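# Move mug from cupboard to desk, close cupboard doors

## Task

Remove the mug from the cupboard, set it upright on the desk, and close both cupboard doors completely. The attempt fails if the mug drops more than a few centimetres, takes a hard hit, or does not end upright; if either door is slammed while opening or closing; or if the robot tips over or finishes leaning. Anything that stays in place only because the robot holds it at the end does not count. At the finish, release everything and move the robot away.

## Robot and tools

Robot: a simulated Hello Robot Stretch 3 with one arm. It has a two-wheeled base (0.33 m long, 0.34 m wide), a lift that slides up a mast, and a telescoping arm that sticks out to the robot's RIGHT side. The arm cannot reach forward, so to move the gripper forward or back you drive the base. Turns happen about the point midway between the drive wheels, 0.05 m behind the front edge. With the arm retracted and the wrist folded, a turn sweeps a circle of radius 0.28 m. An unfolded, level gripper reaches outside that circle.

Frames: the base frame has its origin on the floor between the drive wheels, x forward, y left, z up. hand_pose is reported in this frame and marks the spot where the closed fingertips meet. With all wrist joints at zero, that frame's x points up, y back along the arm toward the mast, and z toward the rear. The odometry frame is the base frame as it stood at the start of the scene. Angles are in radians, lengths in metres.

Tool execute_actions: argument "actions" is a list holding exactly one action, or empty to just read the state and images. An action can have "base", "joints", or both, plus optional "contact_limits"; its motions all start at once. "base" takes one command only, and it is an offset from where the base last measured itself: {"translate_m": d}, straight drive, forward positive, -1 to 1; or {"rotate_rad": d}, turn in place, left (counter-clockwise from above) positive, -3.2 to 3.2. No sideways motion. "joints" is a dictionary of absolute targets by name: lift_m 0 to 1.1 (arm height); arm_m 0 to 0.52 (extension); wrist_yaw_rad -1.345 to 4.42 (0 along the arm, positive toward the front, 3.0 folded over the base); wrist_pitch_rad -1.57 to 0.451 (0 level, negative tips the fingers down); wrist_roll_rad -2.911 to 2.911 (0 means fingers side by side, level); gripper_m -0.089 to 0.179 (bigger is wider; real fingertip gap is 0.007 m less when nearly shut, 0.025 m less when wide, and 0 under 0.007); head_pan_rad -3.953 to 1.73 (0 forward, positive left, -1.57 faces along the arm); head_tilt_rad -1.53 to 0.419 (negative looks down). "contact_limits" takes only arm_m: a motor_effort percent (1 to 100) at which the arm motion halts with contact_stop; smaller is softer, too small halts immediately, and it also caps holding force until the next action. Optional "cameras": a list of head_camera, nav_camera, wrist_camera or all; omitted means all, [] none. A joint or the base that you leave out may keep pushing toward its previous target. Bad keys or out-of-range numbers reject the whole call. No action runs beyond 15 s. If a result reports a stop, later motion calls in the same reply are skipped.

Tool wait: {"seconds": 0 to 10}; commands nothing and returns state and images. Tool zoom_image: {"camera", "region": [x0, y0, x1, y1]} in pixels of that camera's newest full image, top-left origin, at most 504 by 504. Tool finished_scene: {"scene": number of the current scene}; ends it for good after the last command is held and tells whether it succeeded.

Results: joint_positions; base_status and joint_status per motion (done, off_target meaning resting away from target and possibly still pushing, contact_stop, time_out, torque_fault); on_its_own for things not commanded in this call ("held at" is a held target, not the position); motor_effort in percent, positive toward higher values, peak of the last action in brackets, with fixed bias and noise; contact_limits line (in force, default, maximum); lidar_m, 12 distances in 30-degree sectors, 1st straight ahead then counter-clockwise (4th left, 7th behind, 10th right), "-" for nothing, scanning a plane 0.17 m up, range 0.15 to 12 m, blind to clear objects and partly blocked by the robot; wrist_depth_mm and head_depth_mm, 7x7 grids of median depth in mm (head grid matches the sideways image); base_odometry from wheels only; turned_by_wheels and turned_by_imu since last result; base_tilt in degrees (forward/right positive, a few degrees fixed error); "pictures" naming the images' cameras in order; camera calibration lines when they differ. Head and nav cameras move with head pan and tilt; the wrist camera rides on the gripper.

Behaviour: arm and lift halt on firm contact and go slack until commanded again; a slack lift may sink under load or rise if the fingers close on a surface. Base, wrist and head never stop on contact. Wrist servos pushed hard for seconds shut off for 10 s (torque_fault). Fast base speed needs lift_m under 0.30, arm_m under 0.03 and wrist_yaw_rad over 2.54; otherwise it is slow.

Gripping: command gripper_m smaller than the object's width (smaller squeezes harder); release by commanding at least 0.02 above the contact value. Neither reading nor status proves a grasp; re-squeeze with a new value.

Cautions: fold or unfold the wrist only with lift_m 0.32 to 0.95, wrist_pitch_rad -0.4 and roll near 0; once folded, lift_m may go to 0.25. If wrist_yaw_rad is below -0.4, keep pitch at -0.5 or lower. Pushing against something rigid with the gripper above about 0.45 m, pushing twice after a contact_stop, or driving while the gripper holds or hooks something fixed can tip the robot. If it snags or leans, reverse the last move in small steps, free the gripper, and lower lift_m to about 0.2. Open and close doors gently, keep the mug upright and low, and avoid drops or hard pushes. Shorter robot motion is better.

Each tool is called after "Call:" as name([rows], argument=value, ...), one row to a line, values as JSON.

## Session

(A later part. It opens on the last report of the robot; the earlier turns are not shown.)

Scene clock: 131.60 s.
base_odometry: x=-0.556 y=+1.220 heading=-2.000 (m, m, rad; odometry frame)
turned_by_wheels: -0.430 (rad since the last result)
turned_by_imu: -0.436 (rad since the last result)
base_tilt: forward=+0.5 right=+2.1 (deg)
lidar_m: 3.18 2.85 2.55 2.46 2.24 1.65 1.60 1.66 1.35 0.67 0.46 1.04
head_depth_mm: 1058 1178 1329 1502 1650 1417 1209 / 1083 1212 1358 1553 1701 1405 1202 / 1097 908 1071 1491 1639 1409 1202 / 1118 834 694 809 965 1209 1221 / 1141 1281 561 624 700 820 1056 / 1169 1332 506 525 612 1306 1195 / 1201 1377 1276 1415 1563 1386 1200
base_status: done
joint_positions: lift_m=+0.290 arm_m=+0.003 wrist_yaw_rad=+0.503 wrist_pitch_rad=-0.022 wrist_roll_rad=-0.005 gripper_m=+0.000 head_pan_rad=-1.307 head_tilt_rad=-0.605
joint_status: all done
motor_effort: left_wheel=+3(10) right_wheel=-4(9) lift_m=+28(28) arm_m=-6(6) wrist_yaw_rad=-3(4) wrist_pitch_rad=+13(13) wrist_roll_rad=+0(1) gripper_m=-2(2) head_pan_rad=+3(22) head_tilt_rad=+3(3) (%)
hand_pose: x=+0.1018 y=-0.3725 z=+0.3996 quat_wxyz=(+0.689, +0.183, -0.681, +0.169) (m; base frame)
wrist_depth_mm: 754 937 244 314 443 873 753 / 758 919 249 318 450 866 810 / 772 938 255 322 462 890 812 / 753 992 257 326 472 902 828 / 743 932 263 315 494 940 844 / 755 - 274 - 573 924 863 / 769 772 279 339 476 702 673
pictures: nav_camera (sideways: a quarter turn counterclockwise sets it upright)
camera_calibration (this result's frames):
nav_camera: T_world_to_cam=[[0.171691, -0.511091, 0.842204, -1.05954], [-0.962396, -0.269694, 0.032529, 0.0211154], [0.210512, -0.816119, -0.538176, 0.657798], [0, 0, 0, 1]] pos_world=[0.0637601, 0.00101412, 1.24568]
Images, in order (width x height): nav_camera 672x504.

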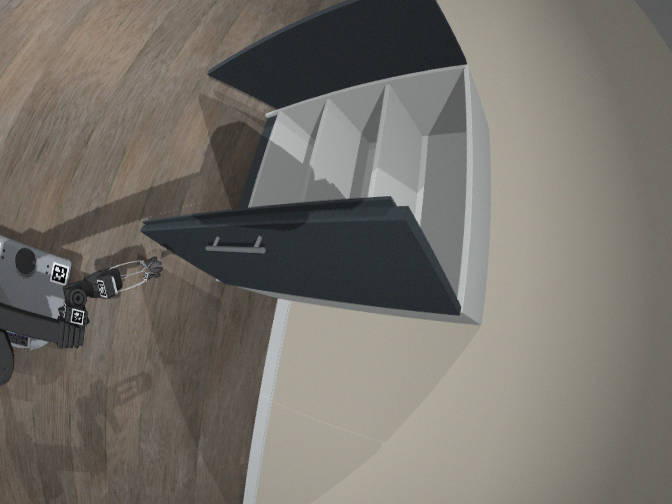

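Call:
execute_actions([
  {"base":{"translate_m":0.28},"joints":{"arm_m":0.17}},
], cameras=[])

Call:
execute_actions([
  {"base":{"translate_m":0.08},"joints":{"arm_m":0.29}},
], cameras=[])

Call:
execute_actions([
  {"base":{"translate_m":0.04},"joints":{"arm_m":0.38}},
], cameras=[])

Call:
execute_actions([
  {"joints":{"arm_m":0.425}},
], cameras=[])

Call:
execute_actions([
  {"joints":{"arm_m":0.453},"contact_limits":{"arm_m":15}},
], cameras=["head_camera"])

Call:
execute_actions([
  {"base":{"translate_m":0.2},"joints":{"arm_m":0.003,"wrist_yaw_rad":2.6}},
], cameras=[])

Call:
execute_actions([
  {"base":{"translate_m":0.58}},
], cameras=[])

Call:
execute_actions([
  {"joints":{"arm_m":0.15,"wrist_yaw_rad":-0.3,"head_pan_rad":-1.7,"head_tilt_rad":-0.9}},
], cameras=["head_camera"])

Scene clock: 135.87 s.
base_odometry: x=-0.673 y=+0.965 heading=-1.999 (m, m, rad; odometry frame)
turned_by_wheels: +0.000 (rad since the last result)
turned_by_imu: +0.001 (rad since the last result)
base_tilt: forward=+0.6 right=+2.0 (deg)
lidar_m: 2.89 2.58 2.54 2.46 2.56 1.94 1.88 1.83 1.35 0.54 0.53 0.79
head_depth_mm: 1045 783 723 883 1598 1413 1203 / 1074 850 655 782 971 1283 1233 / 1102 1214 597 705 851 1079 1227 / 1110 1264 563 639 755 933 1150 / 1141 1297 1166 1329 1496 1372 1203 / 1178 1339 1224 1420 1554 1400 1198 / 1204 1250 1261 1392 1544 1390 1195
base_status: done
joint_positions: lift_m=+0.290 arm_m=+0.170 wrist_yaw_rad=+0.497 wrist_pitch_rad=-0.021 wrist_roll_rad=-0.005 gripper_m=+0.000 head_pan_rad=-1.307 head_tilt_rad=-0.605
joint_status: all done
motor_effort: left_wheel=+3(7) right_wheel=-2(8) lift_m=+28(28) arm_m=+5(6) wrist_yaw_rad=+2(7) wrist_pitch_rad=+12(13) wrist_roll_rad=+0(1) gripper_m=-2(2) head_pan_rad=+4(4) head_tilt_rad=+2(4) (%)
hand_pose: x=+0.1005 y=-0.5393 z=+0.3997 quat_wxyz=(+0.689, +0.181, -0.681, +0.167) (m; base frame)
wrist_depth_mm: 557 636 155 166 181 197 217 / 556 681 158 170 185 202 224 / 554 674 163 173 189 207 231 / 552 730 167 177 192 214 238 / 544 700 170 178 199 220 242 / 551 712 175 - 209 224 251 / 544 742 196 190 206 232 260
pictures: none
No camera images: the call's "cameras" was empty. Leave "cameras" out to get every camera's image.

Scene clock: 138.07 s.
base_odometry: x=-0.706 y=+0.892 heading=-1.999 (m, m, rad; odometry frame)
turned_by_wheels: +0.000 (rad since the last result)
turned_by_imu: +0.000 (rad since the last result)
base_tilt: forward=+0.5 right=+2.0 (deg)
lidar_m: 2.81 2.50 2.54 2.46 2.55 2.02 1.96 1.83 1.36 0.67 0.67 0.72
head_depth_mm: 1048 786 740 865 1050 1347 1203 / 1074 787 725 842 1013 1254 1158 / 1098 839 704 816 975 1175 1181 / 1111 833 692 804 944 1218 1196 / 1143 1301 1227 1422 1518 1403 1198 / 1171 1319 1228 1419 1539 1393 1190 / 1214 1116 1165 1304 1389 1361 1187
base_status: done
joint_positions: lift_m=+0.290 arm_m=+0.290 wrist_yaw_rad=+0.500 wrist_pitch_rad=-0.021 wrist_roll_rad=-0.005 gripper_m=+0.000 head_pan_rad=-1.307 head_tilt_rad=-0.605
joint_status: all done
motor_effort: left_wheel=+3(8) right_wheel=-4(5) lift_m=+28(28) arm_m=+6(7) wrist_yaw_rad=+0(3) wrist_pitch_rad=+12(12) wrist_roll_rad=+0(0) gripper_m=-2(2) head_pan_rad=+3(2) head_tilt_rad=+3(3) (%)
hand_pose: x=+0.1011 y=-0.6589 z=+0.3997 quat_wxyz=(+0.689, +0.182, -0.681, +0.168) (m; base frame)
wrist_depth_mm: 491 593 170 165 161 157 154 / 500 633 174 169 165 161 157 / 500 627 177 173 168 165 161 / 503 645 182 177 173 169 166 / 496 630 187 182 177 172 168 / 495 647 194 - 180 177 173 / 502 699 228 192 187 182 177
pictures: none
No camera images: the call's "cameras" was empty. Leave "cameras" out to get every camera's image.

Scene clock: 139.97 s.
base_odometry: x=-0.722 y=+0.856 heading=-1.999 (m, m, rad; odometry frame)
turned_by_wheels: +0.000 (rad since the last result)
turned_by_imu: +0.000 (rad since the last result)
base_tilt: forward=+0.6 right=+2.0 (deg)
lidar_m: 2.77 2.47 2.54 2.45 2.57 2.06 1.99 1.83 0.86 0.77 0.81 0.69
head_depth_mm: 1050 764 787 906 1068 1317 1208 / 1074 783 794 915 1080 1238 1204 / 1103 744 802 921 1084 1313 1208 / 1114 834 856 991 1191 1340 1199 / 1142 1297 1231 1425 1519 1405 1203 / 1175 1271 1222 1412 1549 1402 1199 / 1220 1050 1128 1237 1271 1301 1193
base_status: done
joint_positions: lift_m=+0.290 arm_m=+0.380 wrist_yaw_rad=+0.500 wrist_pitch_rad=-0.021 wrist_roll_rad=-0.005 gripper_m=+0.000 head_pan_rad=-1.307 head_tilt_rad=-0.605
joint_status: all done
motor_effort: left_wheel=+3(8) right_wheel=-4(7) lift_m=+28(28) arm_m=+5(5) wrist_yaw_rad=+0(6) wrist_pitch_rad=+12(12) wrist_roll_rad=+0(0) gripper_m=-2(3) head_pan_rad=+4(4) head_tilt_rad=+3(3) (%)
hand_pose: x=+0.1012 y=-0.7489 z=+0.3998 quat_wxyz=(+0.689, +0.182, -0.681, +0.168) (m; base frame)
wrist_depth_mm: 483 571 187 168 154 140 129 / 478 591 192 173 157 143 132 / 484 580 198 178 160 147 134 / 476 576 411 182 164 150 137 / 485 606 696 191 169 153 140 / 472 590 686 - 169 157 143 / 485 566 564 198 180 160 146
pictures: none
No camera images: the call's "cameras" was empty. Leave "cameras" out to get every camera's image.

Scene clock: 141.40 s.
base_odometry: x=-0.722 y=+0.856 heading=-1.999 (m, m, rad; odometry frame)
turned_by_wheels: +0.000 (rad since the last result)
turned_by_imu: +0.000 (rad since the last result)
base_tilt: forward=+0.6 right=+2.0 (deg)
lidar_m: 2.77 2.46 2.54 2.46 2.56 2.07 2.00 1.83 0.87 0.82 0.81 0.69
head_depth_mm: 1043 759 814 930 1085 1312 1209 / 1075 777 831 955 1122 1294 1202 / 1106 788 850 975 1134 1340 1205 / 1113 907 1126 1114 1250 1373 1196 / 1147 1297 1221 1426 1523 1406 1203 / 1174 1277 1223 1416 1548 1402 1197 / 1219 1048 1121 1235 1272 1297 1195
base_status: not commanded
joint_positions: lift_m=+0.290 arm_m=+0.425 wrist_yaw_rad=+0.503 wrist_pitch_rad=-0.021 wrist_roll_rad=-0.005 gripper_m=+0.000 head_pan_rad=-1.307 head_tilt_rad=-0.605
joint_status: all done
motor_effort: left_wheel=+4(5) right_wheel=-3(6) lift_m=+28(28) arm_m=+5(8) wrist_yaw_rad=-3(7) wrist_pitch_rad=+12(12) wrist_roll_rad=+1(1) gripper_m=-2(3) head_pan_rad=+2(3) head_tilt_rad=+3(4) (%)
hand_pose: x=+0.1018 y=-0.7936 z=+0.3998 quat_wxyz=(+0.689, +0.183, -0.681, +0.169) (m; base frame)
wrist_depth_mm: 483 569 199 171 150 133 120 / 491 584 205 175 154 136 122 / 482 591 213 182 158 140 124 / 500 558 352 185 161 142 128 / 494 599 691 197 163 145 130 / 493 598 689 - 163 149 133 / 496 560 559 201 178 152 136
pictures: none
No camera images: the call's "cameras" was empty. Leave "cameras" out to get every camera's image.

Scene clock: 142.57 s.
base_odometry: x=-0.722 y=+0.856 heading=-1.999 (m, m, rad; odometry frame)
turned_by_wheels: +0.000 (rad since the last result)
turned_by_imu: +0.000 (rad since the last result)
base_tilt: forward=+0.6 right=+2.0 (deg)
lidar_m: 2.77 2.46 2.54 2.46 2.57 2.06 2.00 1.83 0.87 0.84 0.82 0.69
head_depth_mm: 1045 776 832 944 1098 1317 1208 / 1073 787 854 979 1144 1330 1204 / 1101 812 882 1003 1174 1372 1199 / 1117 875 1126 1285 1399 1395 1197 / 1140 1297 1226 1432 1528 1400 1202 / 1173 1273 1218 1414 1553 1398 1197 / 1220 1041 1130 1230 1277 1306 1197
base_status: not commanded
joint_positions: lift_m=+0.290 arm_m=+0.453 wrist_yaw_rad=+0.503 wrist_pitch_rad=-0.021 wrist_roll_rad=-0.005 gripper_m=+0.000 head_pan_rad=-1.307 head_tilt_rad=-0.605
joint_status: all done
motor_effort: left_wheel=+3(4) right_wheel=-3(3) lift_m=+28(28) arm_m=+5(9) wrist_yaw_rad=-2(3) wrist_pitch_rad=+12(12) wrist_roll_rad=+0(0) gripper_m=-2(2) head_pan_rad=+4(4) head_tilt_rad=+3(4) (%)
contact_limits: arm_m 15 (drawing in: default 27, maximum 43; extending or still: default 35, maximum 58)
hand_pose: x=+0.1017 y=-0.8216 z=+0.3998 quat_wxyz=(+0.689, +0.183, -0.681, +0.169) (m; base frame)
wrist_depth_mm: 486 563 208 172 148 129 114 / 491 579 670 177 151 132 117 / 485 592 670 183 155 135 119 / 491 534 315 187 160 138 121 / 483 599 721 200 161 141 123 / 493 601 695 - 160 144 126 / 493 559 558 204 176 147 129
pictures: head_camera (sideways: a quarter turn clockwise sets it upright)
camera_calibration (this result's frames):
head_camera: T_world_to_cam=[[-0.137375, 0.582273, -0.801303, 1.06481], [0.971553, 0.236757, 0.0054789, -0.0143424], [0.192904, -0.777756, -0.598234, 0.7352], [0, 0, 0, 1]] pos_world=[0.0183897, -0.0448106, 1.29314]
Images, in order (width x height): head_camera 896x504.

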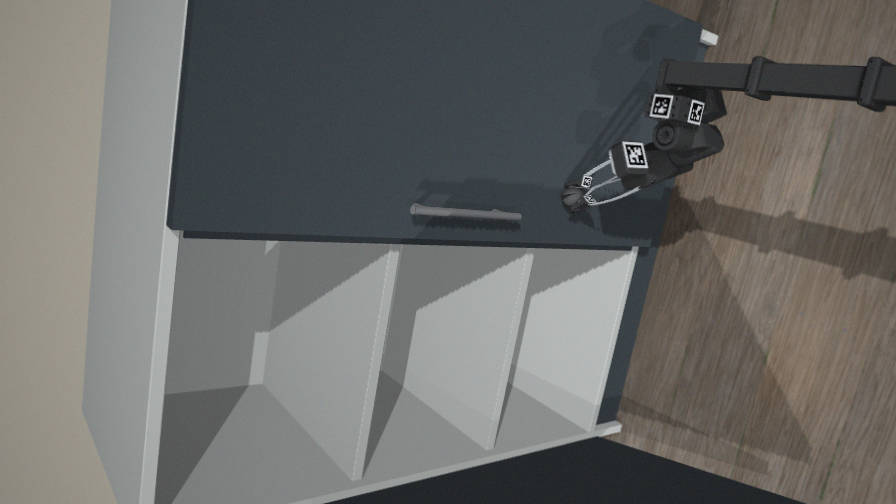

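Scene clock: 147.07 s.
base_odometry: x=-0.806 y=+0.674 heading=-1.999 (m, m, rad; odometry frame)
turned_by_wheels: +0.000 (rad since the last result)
turned_by_imu: +0.001 (rad since the last result)
base_tilt: forward=+0.5 right=+2.0 (deg)
lidar_m: 2.57 2.28 2.52 2.45 2.56 2.26 2.20 1.83 0.87 0.84 0.55 1.89
head_depth_mm: 1048 783 833 947 1099 1315 1205 / 1079 924 1184 1014 1167 1347 1212 / 1107 1233 1232 1381 1444 1368 1211 / 1113 1260 1231 1377 1485 1413 1204 / 1152 1105 1173 1326 1490 1403 1200 / 1214 897 962 993 1022 1055 1147 / 1249 769 669 681 738 1323 1197
base_status: done
joint_positions: lift_m=+0.290 arm_m=+0.003 wrist_yaw_rad=+2.598 wrist_pitch_rad=-0.021 wrist_roll_rad=-0.005 gripper_m=+0.000 head_pan_rad=-1.307 head_tilt_rad=-0.605
joint_status: all done
motor_effort: left_wheel=+2(6) right_wheel=-3(4) lift_m=+28(28) arm_m=-6(4) wrist_yaw_rad=+3(3) wrist_pitch_rad=+12(12) wrist_roll_rad=+0(0) gripper_m=-2(2) head_pan_rad=+3(3) head_tilt_rad=+3(4) (%)
hand_pose: x=+0.1110 y=+0.0703 z=+0.3998 quat_wxyz=(+0.198, +0.681, -0.182, +0.681) (m; base frame)
wrist_depth_mm: - - - - - - - / - - - - - - - / - - - - - - - / - - - - - - - / - - - - - - - / - - - - - 915 895 / 791 774 771 735 716 706 662
pictures: none
No camera images: the call's "cameras" was empty. Leave "cameras" out to get every camera's image.

Scene clock: 150.70 s.
base_odometry: x=-1.046 y=+0.146 heading=-1.999 (m, m, rad; odometry frame)
turned_by_wheels: +0.000 (rad since the last result)
turned_by_imu: +0.003 (rad since the last result)
base_tilt: forward=+0.6 right=+2.0 (deg)
lidar_m: 1.99 1.75 2.50 2.41 2.56 2.86 2.77 1.19 0.47 0.66 1.38 1.92
head_depth_mm: 1070 1191 1298 1150 981 954 924 / 1100 1227 1381 1572 1692 1370 1208 / 1125 1263 1438 1643 1696 1405 1201 / 1160 1302 1481 1699 1698 1405 1200 / 1194 1339 1536 1778 1673 1402 1198 / 1229 1381 1580 1842 1681 1400 1202 / 1261 1427 1641 1895 1675 1392 1199
base_status: done
joint_positions: lift_m=+0.290 arm_m=+0.003 wrist_yaw_rad=+2.598 wrist_pitch_rad=-0.021 wrist_roll_rad=-0.005 gripper_m=+0.000 head_pan_rad=-1.307 head_tilt_rad=-0.605
joint_status: not commanded
motor_effort: left_wheel=+2(9) right_wheel=-2(7) lift_m=+28(28) arm_m=-6(7) wrist_yaw_rad=+3(2) wrist_pitch_rad=+12(12) wrist_roll_rad=+0(0) gripper_m=-2(2) head_pan_rad=+4(4) head_tilt_rad=+3(3) (%)
hand_pose: x=+0.1110 y=+0.0704 z=+0.3998 quat_wxyz=(+0.198, +0.681, -0.182, +0.681) (m; base frame)
wrist_depth_mm: - - - - - - - / - - - - - - - / - - - - - - - / - - - - - - - / - - - - - - - / - - - - - 969 917 / 800 801 748 736 703 690 689
pictures: none
No camera images: the call's "cameras" was empty. Leave "cameras" out to get every camera's image.

Scene clock: 153.17 s.
base_odometry: x=-1.046 y=+0.146 heading=-1.999 (m, m, rad; odometry frame)
turned_by_wheels: +0.000 (rad since the last result)
turned_by_imu: +0.000 (rad since the last result)
base_tilt: forward=+0.6 right=+2.1 (deg)
lidar_m: 1.99 1.75 2.50 2.41 2.55 2.87 2.78 1.19 0.47 0.66 1.38 1.92
head_depth_mm: 474 473 1237 1531 1403 1248 1114 / 511 559 619 745 1379 1241 1137 / 623 701 798 931 1130 1269 - / 934 1059 1146 1392 1411 1199 1154 / 1215 1427 1711 1574 1384 1232 1109 / 1197 1414 1700 1580 1380 1238 1109 / 1188 1393 1689 1569 1382 1226 1107
base_status: not commanded
joint_positions: lift_m=+0.290 arm_m=+0.150 wrist_yaw_rad=-0.297 wrist_pitch_rad=-0.021 wrist_roll_rad=-0.005 gripper_m=+0.000 head_pan_rad=-1.693 head_tilt_rad=-0.888
joint_status: all done
motor_effort: left_wheel=+3(2) right_wheel=-2(2) lift_m=+28(28) arm_m=+6(5) wrist_yaw_rad=-3(4) wrist_pitch_rad=+12(12) wrist_roll_rad=+0(0) gripper_m=-2(2) head_pan_rad=-2(23) head_tilt_rad=-6(30) (%)
hand_pose: x=-0.0963 y=-0.5390 z=+0.3998 quat_wxyz=(+0.700, -0.097, -0.698, -0.112) (m; base frame)
wrist_depth_mm: 755 803 828 339 222 165 132 / 789 809 847 354 229 168 133 / 804 820 871 367 234 171 136 / 800 867 920 386 241 175 138 / 828 848 937 441 244 179 140 / 837 889 933 - 229 182 143 / 792 784 774 434 278 184 144
pictures: head_camera (sideways: a quarter turn clockwise sets it upright)
camera_calibration (this result's frames):
head_camera: T_world_to_cam=[[0.116258, 0.789755, -0.602304, 0.803931], [0.989154, -0.146873, -0.00165461, -0.00516198], [-0.0897692, -0.595579, -0.798265, 0.997083], [0, 0, 0, 1]] pos_world=[0.00114953, -0.0418254, 1.28014]
Images, in order (width x height): head_camera 896x504.

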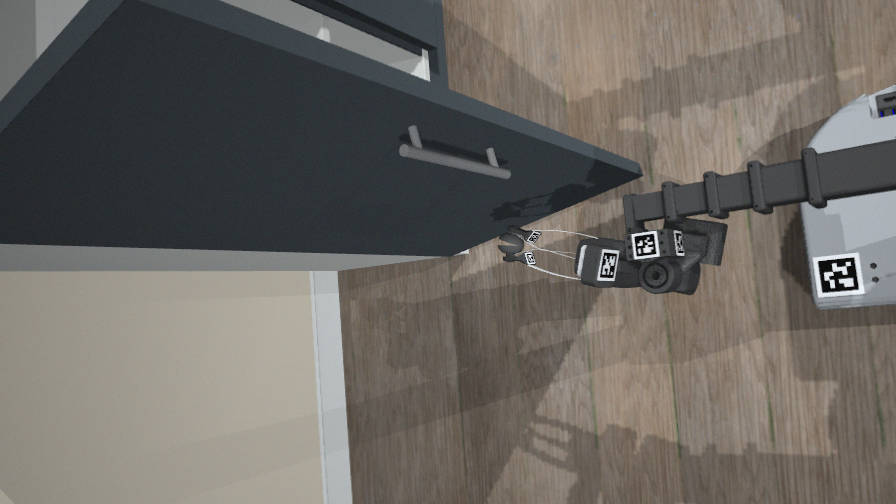

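Call:
execute_actions([
  {"base":{"translate_m":-0.27}},
], cameras=[])

Call:
execute_actions([
  {"base":{"translate_m":-0.08},"joints":{"arm_m":0.27}},
], cameras=[])

Call:
execute_actions([
  {"base":{"translate_m":-0.05},"joints":{"arm_m":0.36}},
], cameras=[])

Call:
execute_actions([
  {"joints":{"arm_m":0.41}},
], cameras=[])

Call:
execute_actions([
  {"joints":{"arm_m":0.445,"head_tilt_rad":-0.6},"contact_limits":{"arm_m":15}},
], cameras=["head_camera"])

Call:
execute_actions([
  {"joints":{"arm_m":0.1,"wrist_yaw_rad":0,"head_pan_rad":0.35,"head_tilt_rad":-0.2}},
], cameras=["head_camera","wrist_camera"])

Scene clock: 157.33 s.
base_odometry: x=-0.934 y=+0.392 heading=-1.999 (m, m, rad; odometry frame)
turned_by_wheels: +0.000 (rad since the last result)
turned_by_imu: -0.001 (rad since the last result)
base_tilt: forward=+0.6 right=+2.0 (deg)
lidar_m: 2.26 2.00 2.51 2.45 2.56 2.59 2.51 1.84 0.53 0.54 1.37 1.91
head_depth_mm: 797 950 1173 1508 1399 1243 1117 / 845 965 1150 1501 1394 1242 1135 / 494 560 698 1354 1391 1257 - / 527 620 746 940 1228 1201 1156 / 582 697 863 1136 1386 1230 1113 / 648 794 1026 1514 1386 1229 1115 / 757 1381 1669 1559 1377 1229 1103
base_status: done
joint_positions: lift_m=+0.290 arm_m=+0.150 wrist_yaw_rad=-0.297 wrist_pitch_rad=-0.021 wrist_roll_rad=-0.005 gripper_m=+0.000 head_pan_rad=-1.693 head_tilt_rad=-0.889
joint_status: not commanded
motor_effort: left_wheel=+2(4) right_wheel=-3(12) lift_m=+28(28) arm_m=+6(5) wrist_yaw_rad=-2(11) wrist_pitch_rad=+12(12) wrist_roll_rad=+1(0) gripper_m=-3(3) head_pan_rad=-2(3) head_tilt_rad=-6(6) (%)
hand_pose: x=-0.0963 y=-0.5390 z=+0.3998 quat_wxyz=(+0.700, -0.097, -0.698, -0.112) (m; base frame)
wrist_depth_mm: 747 276 212 172 146 512 560 / 750 289 221 178 149 525 561 / 781 304 229 183 153 543 592 / 801 325 237 189 157 550 600 / 794 336 246 202 159 566 618 / 835 358 263 - 157 579 629 / 801 382 281 206 174 637 693
pictures: none
No camera images: the call's "cameras" was empty. Leave "cameras" out to get every camera's image.

Scene clock: 159.50 s.
base_odometry: x=-0.901 y=+0.465 heading=-1.999 (m, m, rad; odometry frame)
turned_by_wheels: +0.000 (rad since the last result)
turned_by_imu: +0.000 (rad since the last result)
base_tilt: forward=+0.5 right=+2.0 (deg)
lidar_m: 2.35 2.07 2.51 2.45 2.57 2.51 2.42 1.84 0.66 0.66 1.38 1.92
head_depth_mm: 796 949 1169 1503 1395 1246 1120 / 788 932 1153 1501 1395 1251 1131 / 593 715 1023 1408 1383 1262 - / 615 726 883 1089 - 1234 1150 / 639 759 934 1201 1384 1228 1115 / 666 798 995 1305 1385 1237 1113 / 697 844 1568 1572 1376 1229 1105
base_status: done
joint_positions: lift_m=+0.290 arm_m=+0.270 wrist_yaw_rad=-0.301 wrist_pitch_rad=-0.020 wrist_roll_rad=-0.005 gripper_m=+0.000 head_pan_rad=-1.693 head_tilt_rad=-0.889
joint_status: all done
motor_effort: left_wheel=+2(5) right_wheel=-3(9) lift_m=+28(28) arm_m=+6(4) wrist_yaw_rad=+1(2) wrist_pitch_rad=+12(12) wrist_roll_rad=+0(0) gripper_m=-2(3) head_pan_rad=-2(2) head_tilt_rad=-6(6) (%)
hand_pose: x=-0.0972 y=-0.6587 z=+0.3999 quat_wxyz=(+0.700, -0.098, -0.698, -0.114) (m; base frame)
wrist_depth_mm: 206 192 178 167 157 376 408 / 213 197 183 172 160 383 421 / 219 203 189 177 164 400 425 / 226 210 193 180 169 412 439 / 232 215 199 187 173 412 451 / 242 225 207 - 174 430 465 / 250 230 214 196 184 443 489
pictures: none
No camera images: the call's "cameras" was empty. Leave "cameras" out to get every camera's image.

Scene clock: 161.40 s.
base_odometry: x=-0.880 y=+0.510 heading=-1.998 (m, m, rad; odometry frame)
turned_by_wheels: +0.000 (rad since the last result)
turned_by_imu: +0.000 (rad since the last result)
base_tilt: forward=+0.5 right=+2.0 (deg)
lidar_m: 2.39 2.12 2.52 2.45 2.56 2.46 2.38 1.83 0.88 0.77 0.87 1.91
head_depth_mm: 796 948 1165 1511 1401 1242 1121 / 786 937 1145 1499 1390 1238 1135 / 735 896 1125 1437 1396 1257 - / 694 816 999 1209 1354 1237 1153 / 699 827 1011 1291 1384 1236 1112 / 707 836 1025 1317 1381 1224 1111 / 715 846 1035 1518 1377 1229 1102
base_status: done
joint_positions: lift_m=+0.290 arm_m=+0.360 wrist_yaw_rad=-0.299 wrist_pitch_rad=-0.020 wrist_roll_rad=-0.005 gripper_m=+0.000 head_pan_rad=-1.693 head_tilt_rad=-0.889
joint_status: all done
motor_effort: left_wheel=+2(6) right_wheel=-2(13) lift_m=+28(28) arm_m=+5(5) wrist_yaw_rad=+0(6) wrist_pitch_rad=+12(12) wrist_roll_rad=+1(0) gripper_m=-2(3) head_pan_rad=-3(2) head_tilt_rad=-6(6) (%)
hand_pose: x=-0.0968 y=-0.7488 z=+0.3999 quat_wxyz=(+0.700, -0.098, -0.698, -0.113) (m; base frame)
wrist_depth_mm: 161 162 164 165 166 277 300 / 165 166 167 167 170 283 304 / 168 170 171 172 174 292 311 / 173 174 174 176 178 297 326 / 177 178 180 180 182 305 335 / 181 182 182 - 187 313 349 / 186 186 188 190 191 321 355
pictures: none
No camera images: the call's "cameras" was empty. Leave "cameras" out to get every camera's image.

Scene clock: 162.87 s.
base_odometry: x=-0.880 y=+0.510 heading=-1.998 (m, m, rad; odometry frame)
turned_by_wheels: +0.000 (rad since the last result)
turned_by_imu: +0.000 (rad since the last result)
base_tilt: forward=+0.5 right=+2.0 (deg)
lidar_m: 2.40 2.11 2.51 2.46 2.56 2.45 2.38 1.83 0.87 0.82 0.88 1.91
head_depth_mm: 794 943 1165 1519 1398 1247 1122 / 786 934 1143 1505 1397 1244 1134 / 761 916 1128 1446 1394 1256 - / 741 873 1066 1316 1362 1238 1154 / 739 875 1061 1347 1390 1227 1111 / 733 867 1051 1343 1381 1226 1105 / 731 864 1056 1518 1379 1221 1104
base_status: not commanded
joint_positions: lift_m=+0.290 arm_m=+0.410 wrist_yaw_rad=-0.303 wrist_pitch_rad=-0.020 wrist_roll_rad=-0.005 gripper_m=+0.000 head_pan_rad=-1.693 head_tilt_rad=-0.889
joint_status: all done
motor_effort: left_wheel=+2(2) right_wheel=-1(2) lift_m=+28(28) arm_m=+6(4) wrist_yaw_rad=+4(6) wrist_pitch_rad=+12(12) wrist_roll_rad=+0(1) gripper_m=-2(2) head_pan_rad=-4(3) head_tilt_rad=-5(7) (%)
hand_pose: x=-0.0977 y=-0.7986 z=+0.3999 quat_wxyz=(+0.700, -0.099, -0.698, -0.114) (m; base frame)
wrist_depth_mm: 147 151 158 165 173 222 241 / 149 154 161 169 176 227 246 / 153 157 165 173 182 232 252 / 156 161 168 177 185 240 262 / 159 164 170 178 189 242 268 / 162 168 175 - 197 253 277 / 166 172 179 190 200 257 282
pictures: none
No camera images: the call's "cameras" was empty. Leave "cameras" out to get every camera's image.

Scene clock: 164.10 s.
base_odometry: x=-0.880 y=+0.510 heading=-1.998 (m, m, rad; odometry frame)
turned_by_wheels: +0.000 (rad since the last result)
turned_by_imu: +0.001 (rad since the last result)
base_tilt: forward=+0.6 right=+2.0 (deg)
lidar_m: 2.39 2.11 2.51 2.45 2.55 2.45 2.38 1.84 0.88 0.85 0.89 1.91
head_depth_mm: 1142 849 934 1090 1304 1407 1207 / 1128 839 920 1072 1270 1408 1206 / 1112 827 911 1055 1254 1407 1217 / 1104 817 892 1031 1218 1340 1203 / 1092 807 883 1012 1194 1366 1206 / 1079 798 872 1004 1183 1365 1192 / 1060 786 860 988 1225 1393 1197
base_status: not commanded
joint_positions: lift_m=+0.290 arm_m=+0.439 wrist_yaw_rad=-0.295 wrist_pitch_rad=-0.022 wrist_roll_rad=-0.005 gripper_m=+0.000 head_pan_rad=-1.693 head_tilt_rad=-0.606
joint_status: arm_m contact_stop (moved +0.030 of +0.035); the others done
on_its_own: arm_m is slack since a contact_stop, until your next command for it (your +0.445 is given up)
motor_effort: left_wheel=+9(12) right_wheel=-14(21) lift_m=+28(28) arm_m=+0(16) wrist_yaw_rad=-6(6) wrist_pitch_rad=+13(14) wrist_roll_rad=+1(0) gripper_m=-2(2) head_pan_rad=-3(2) head_tilt_rad=+3(28) (%)
contact_limits: arm_m 15 (drawing in: default 27, maximum 43; extending or still: default 35, maximum 58)
hand_pose: x=-0.0958 y=-0.8288 z=+0.3994 quat_wxyz=(+0.700, -0.096, -0.699, -0.112) (m; base frame)
wrist_depth_mm: 139 144 153 162 174 186 201 / 141 147 157 166 178 192 205 / 143 150 159 170 182 197 212 / 147 153 163 173 186 201 218 / 149 156 167 174 192 208 227 / 152 159 170 - 200 211 232 / 154 163 172 186 200 220 240
pictures: head_camera (sideways: a quarter turn clockwise sets it upright)
camera_calibration (this result's frames):
head_camera: T_world_to_cam=[[0.0920784, 0.59153, -0.801008, 1.06303], [0.989184, -0.146575, 0.00546673, -0.0144341], [-0.114174, -0.792848, -0.598628, 0.737586], [0, 0, 0, 1]] pos_world=[0.000609225, -0.0461355, 1.29311]
Images, in order (width x height): head_camera 896x504.

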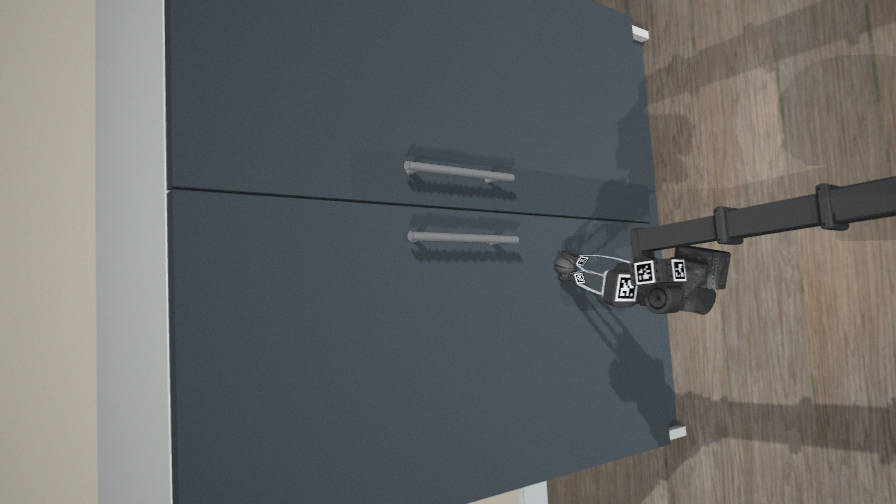

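not run: a stop came earlier in this reply.

Call:
execute_actions([
  {"joints":{"arm_m":0.1,"head_pan_rad":0.35,"head_tilt_rad":-0.2}},
], cameras=["head_camera","wrist_camera"])

Scene clock: 167.93 s.
base_odometry: x=-0.880 y=+0.510 heading=-1.998 (m, m, rad; odometry frame)
turned_by_wheels: +0.000 (rad since the last result)
turned_by_imu: -0.001 (rad since the last result)
base_tilt: forward=+0.5 right=+2.1 (deg)
lidar_m: 2.39 2.11 2.52 2.45 2.56 2.46 2.37 1.84 0.88 0.85 0.88 1.91
head_depth_mm: 2037 2122 2229 2316 2442 2043 1577 / 2085 2175 2313 2422 2553 2053 1583 / 2162 2271 2383 2517 2619 2036 1583 / 2232 2354 2505 2583 2732 2064 1578 / 2329 2457 2584 2424 2601 2037 1574 / 2409 2523 2682 2439 2906 2062 1578 / 2533 2619 2836 2711 2883 2037 1568
base_status: not commanded
joint_positions: lift_m=+0.290 arm_m=+0.100 wrist_yaw_rad=-0.299 wrist_pitch_rad=-0.021 wrist_roll_rad=-0.005 gripper_m=+0.000 head_pan_rad=+0.343 head_tilt_rad=-0.211
joint_status: all done
motor_effort: left_wheel=+4(8) right_wheel=-3(13) lift_m=+28(28) arm_m=-6(7) wrist_yaw_rad=-1(5) wrist_pitch_rad=+12(13) wrist_roll_rad=+1(0) gripper_m=-2(2) head_pan_rad=+4(33) head_tilt_rad=+7(37) (%)
hand_pose: x=-0.0967 y=-0.4898 z=+0.3997 quat_wxyz=(+0.700, -0.097, -0.698, -0.113) (m; base frame)
wrist_depth_mm: 410 435 460 492 530 565 - / 419 445 467 499 538 583 - / 426 452 477 517 556 593 - / 435 463 488 523 571 607 - / 449 467 503 523 588 628 - / 454 480 507 - 608 634 909 / 463 498 517 570 658 687 685
pictures: head_camera (sideways: a quarter turn clockwise sets it upright), wrist_camera
camera_calibration (this result's frames):
head_camera: T_world_to_cam=[[-0.236501, -0.0640304, -0.969519, 1.28488], [-0.316501, 0.94848, 0.0145654, -0.01832], [0.918637, 0.310299, -0.244583, 0.270576], [0, 0, 0, 1]] pos_world=[0.0495152, 0.0156878, 1.31216]
wrist_camera: T_world_to_cam=[[-0.961682, 0.270223, -0.0463333, 0.0659159], [0.0891978, 0.148572, -0.984871, 0.516282], [-0.259251, -0.951265, -0.166982, -0.257613], [0, 0, 0, 1]] pos_world=[-0.0494474, -0.339575, 0.468509]
Images, in order (width x height): head_camera 896x504, wrist_camera 644x364.

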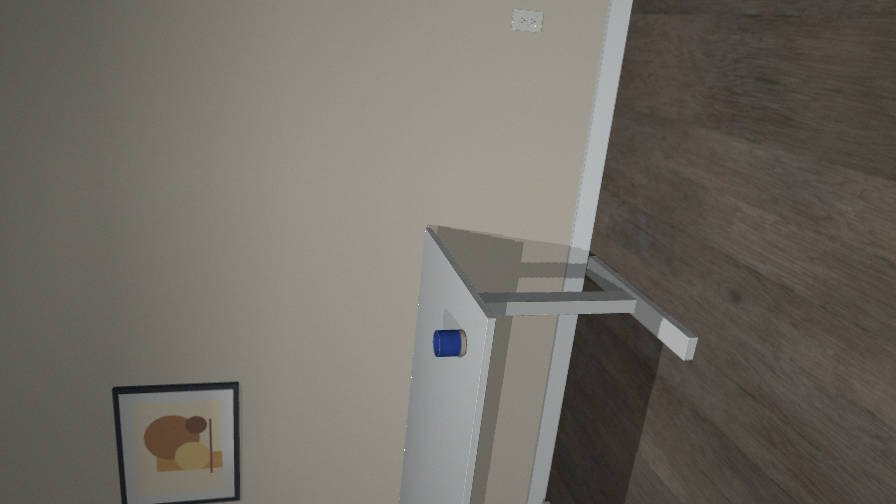

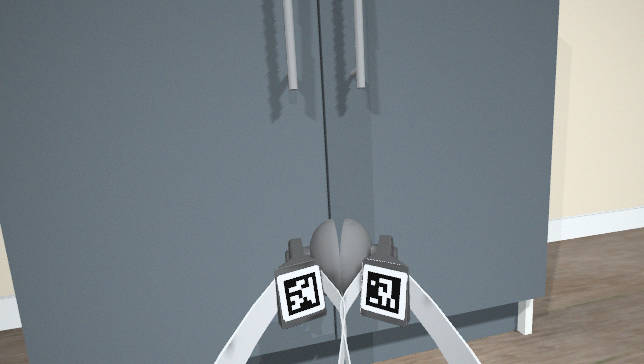

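Call:
finished_scene(scene=2)

The scene is finished: the task was done.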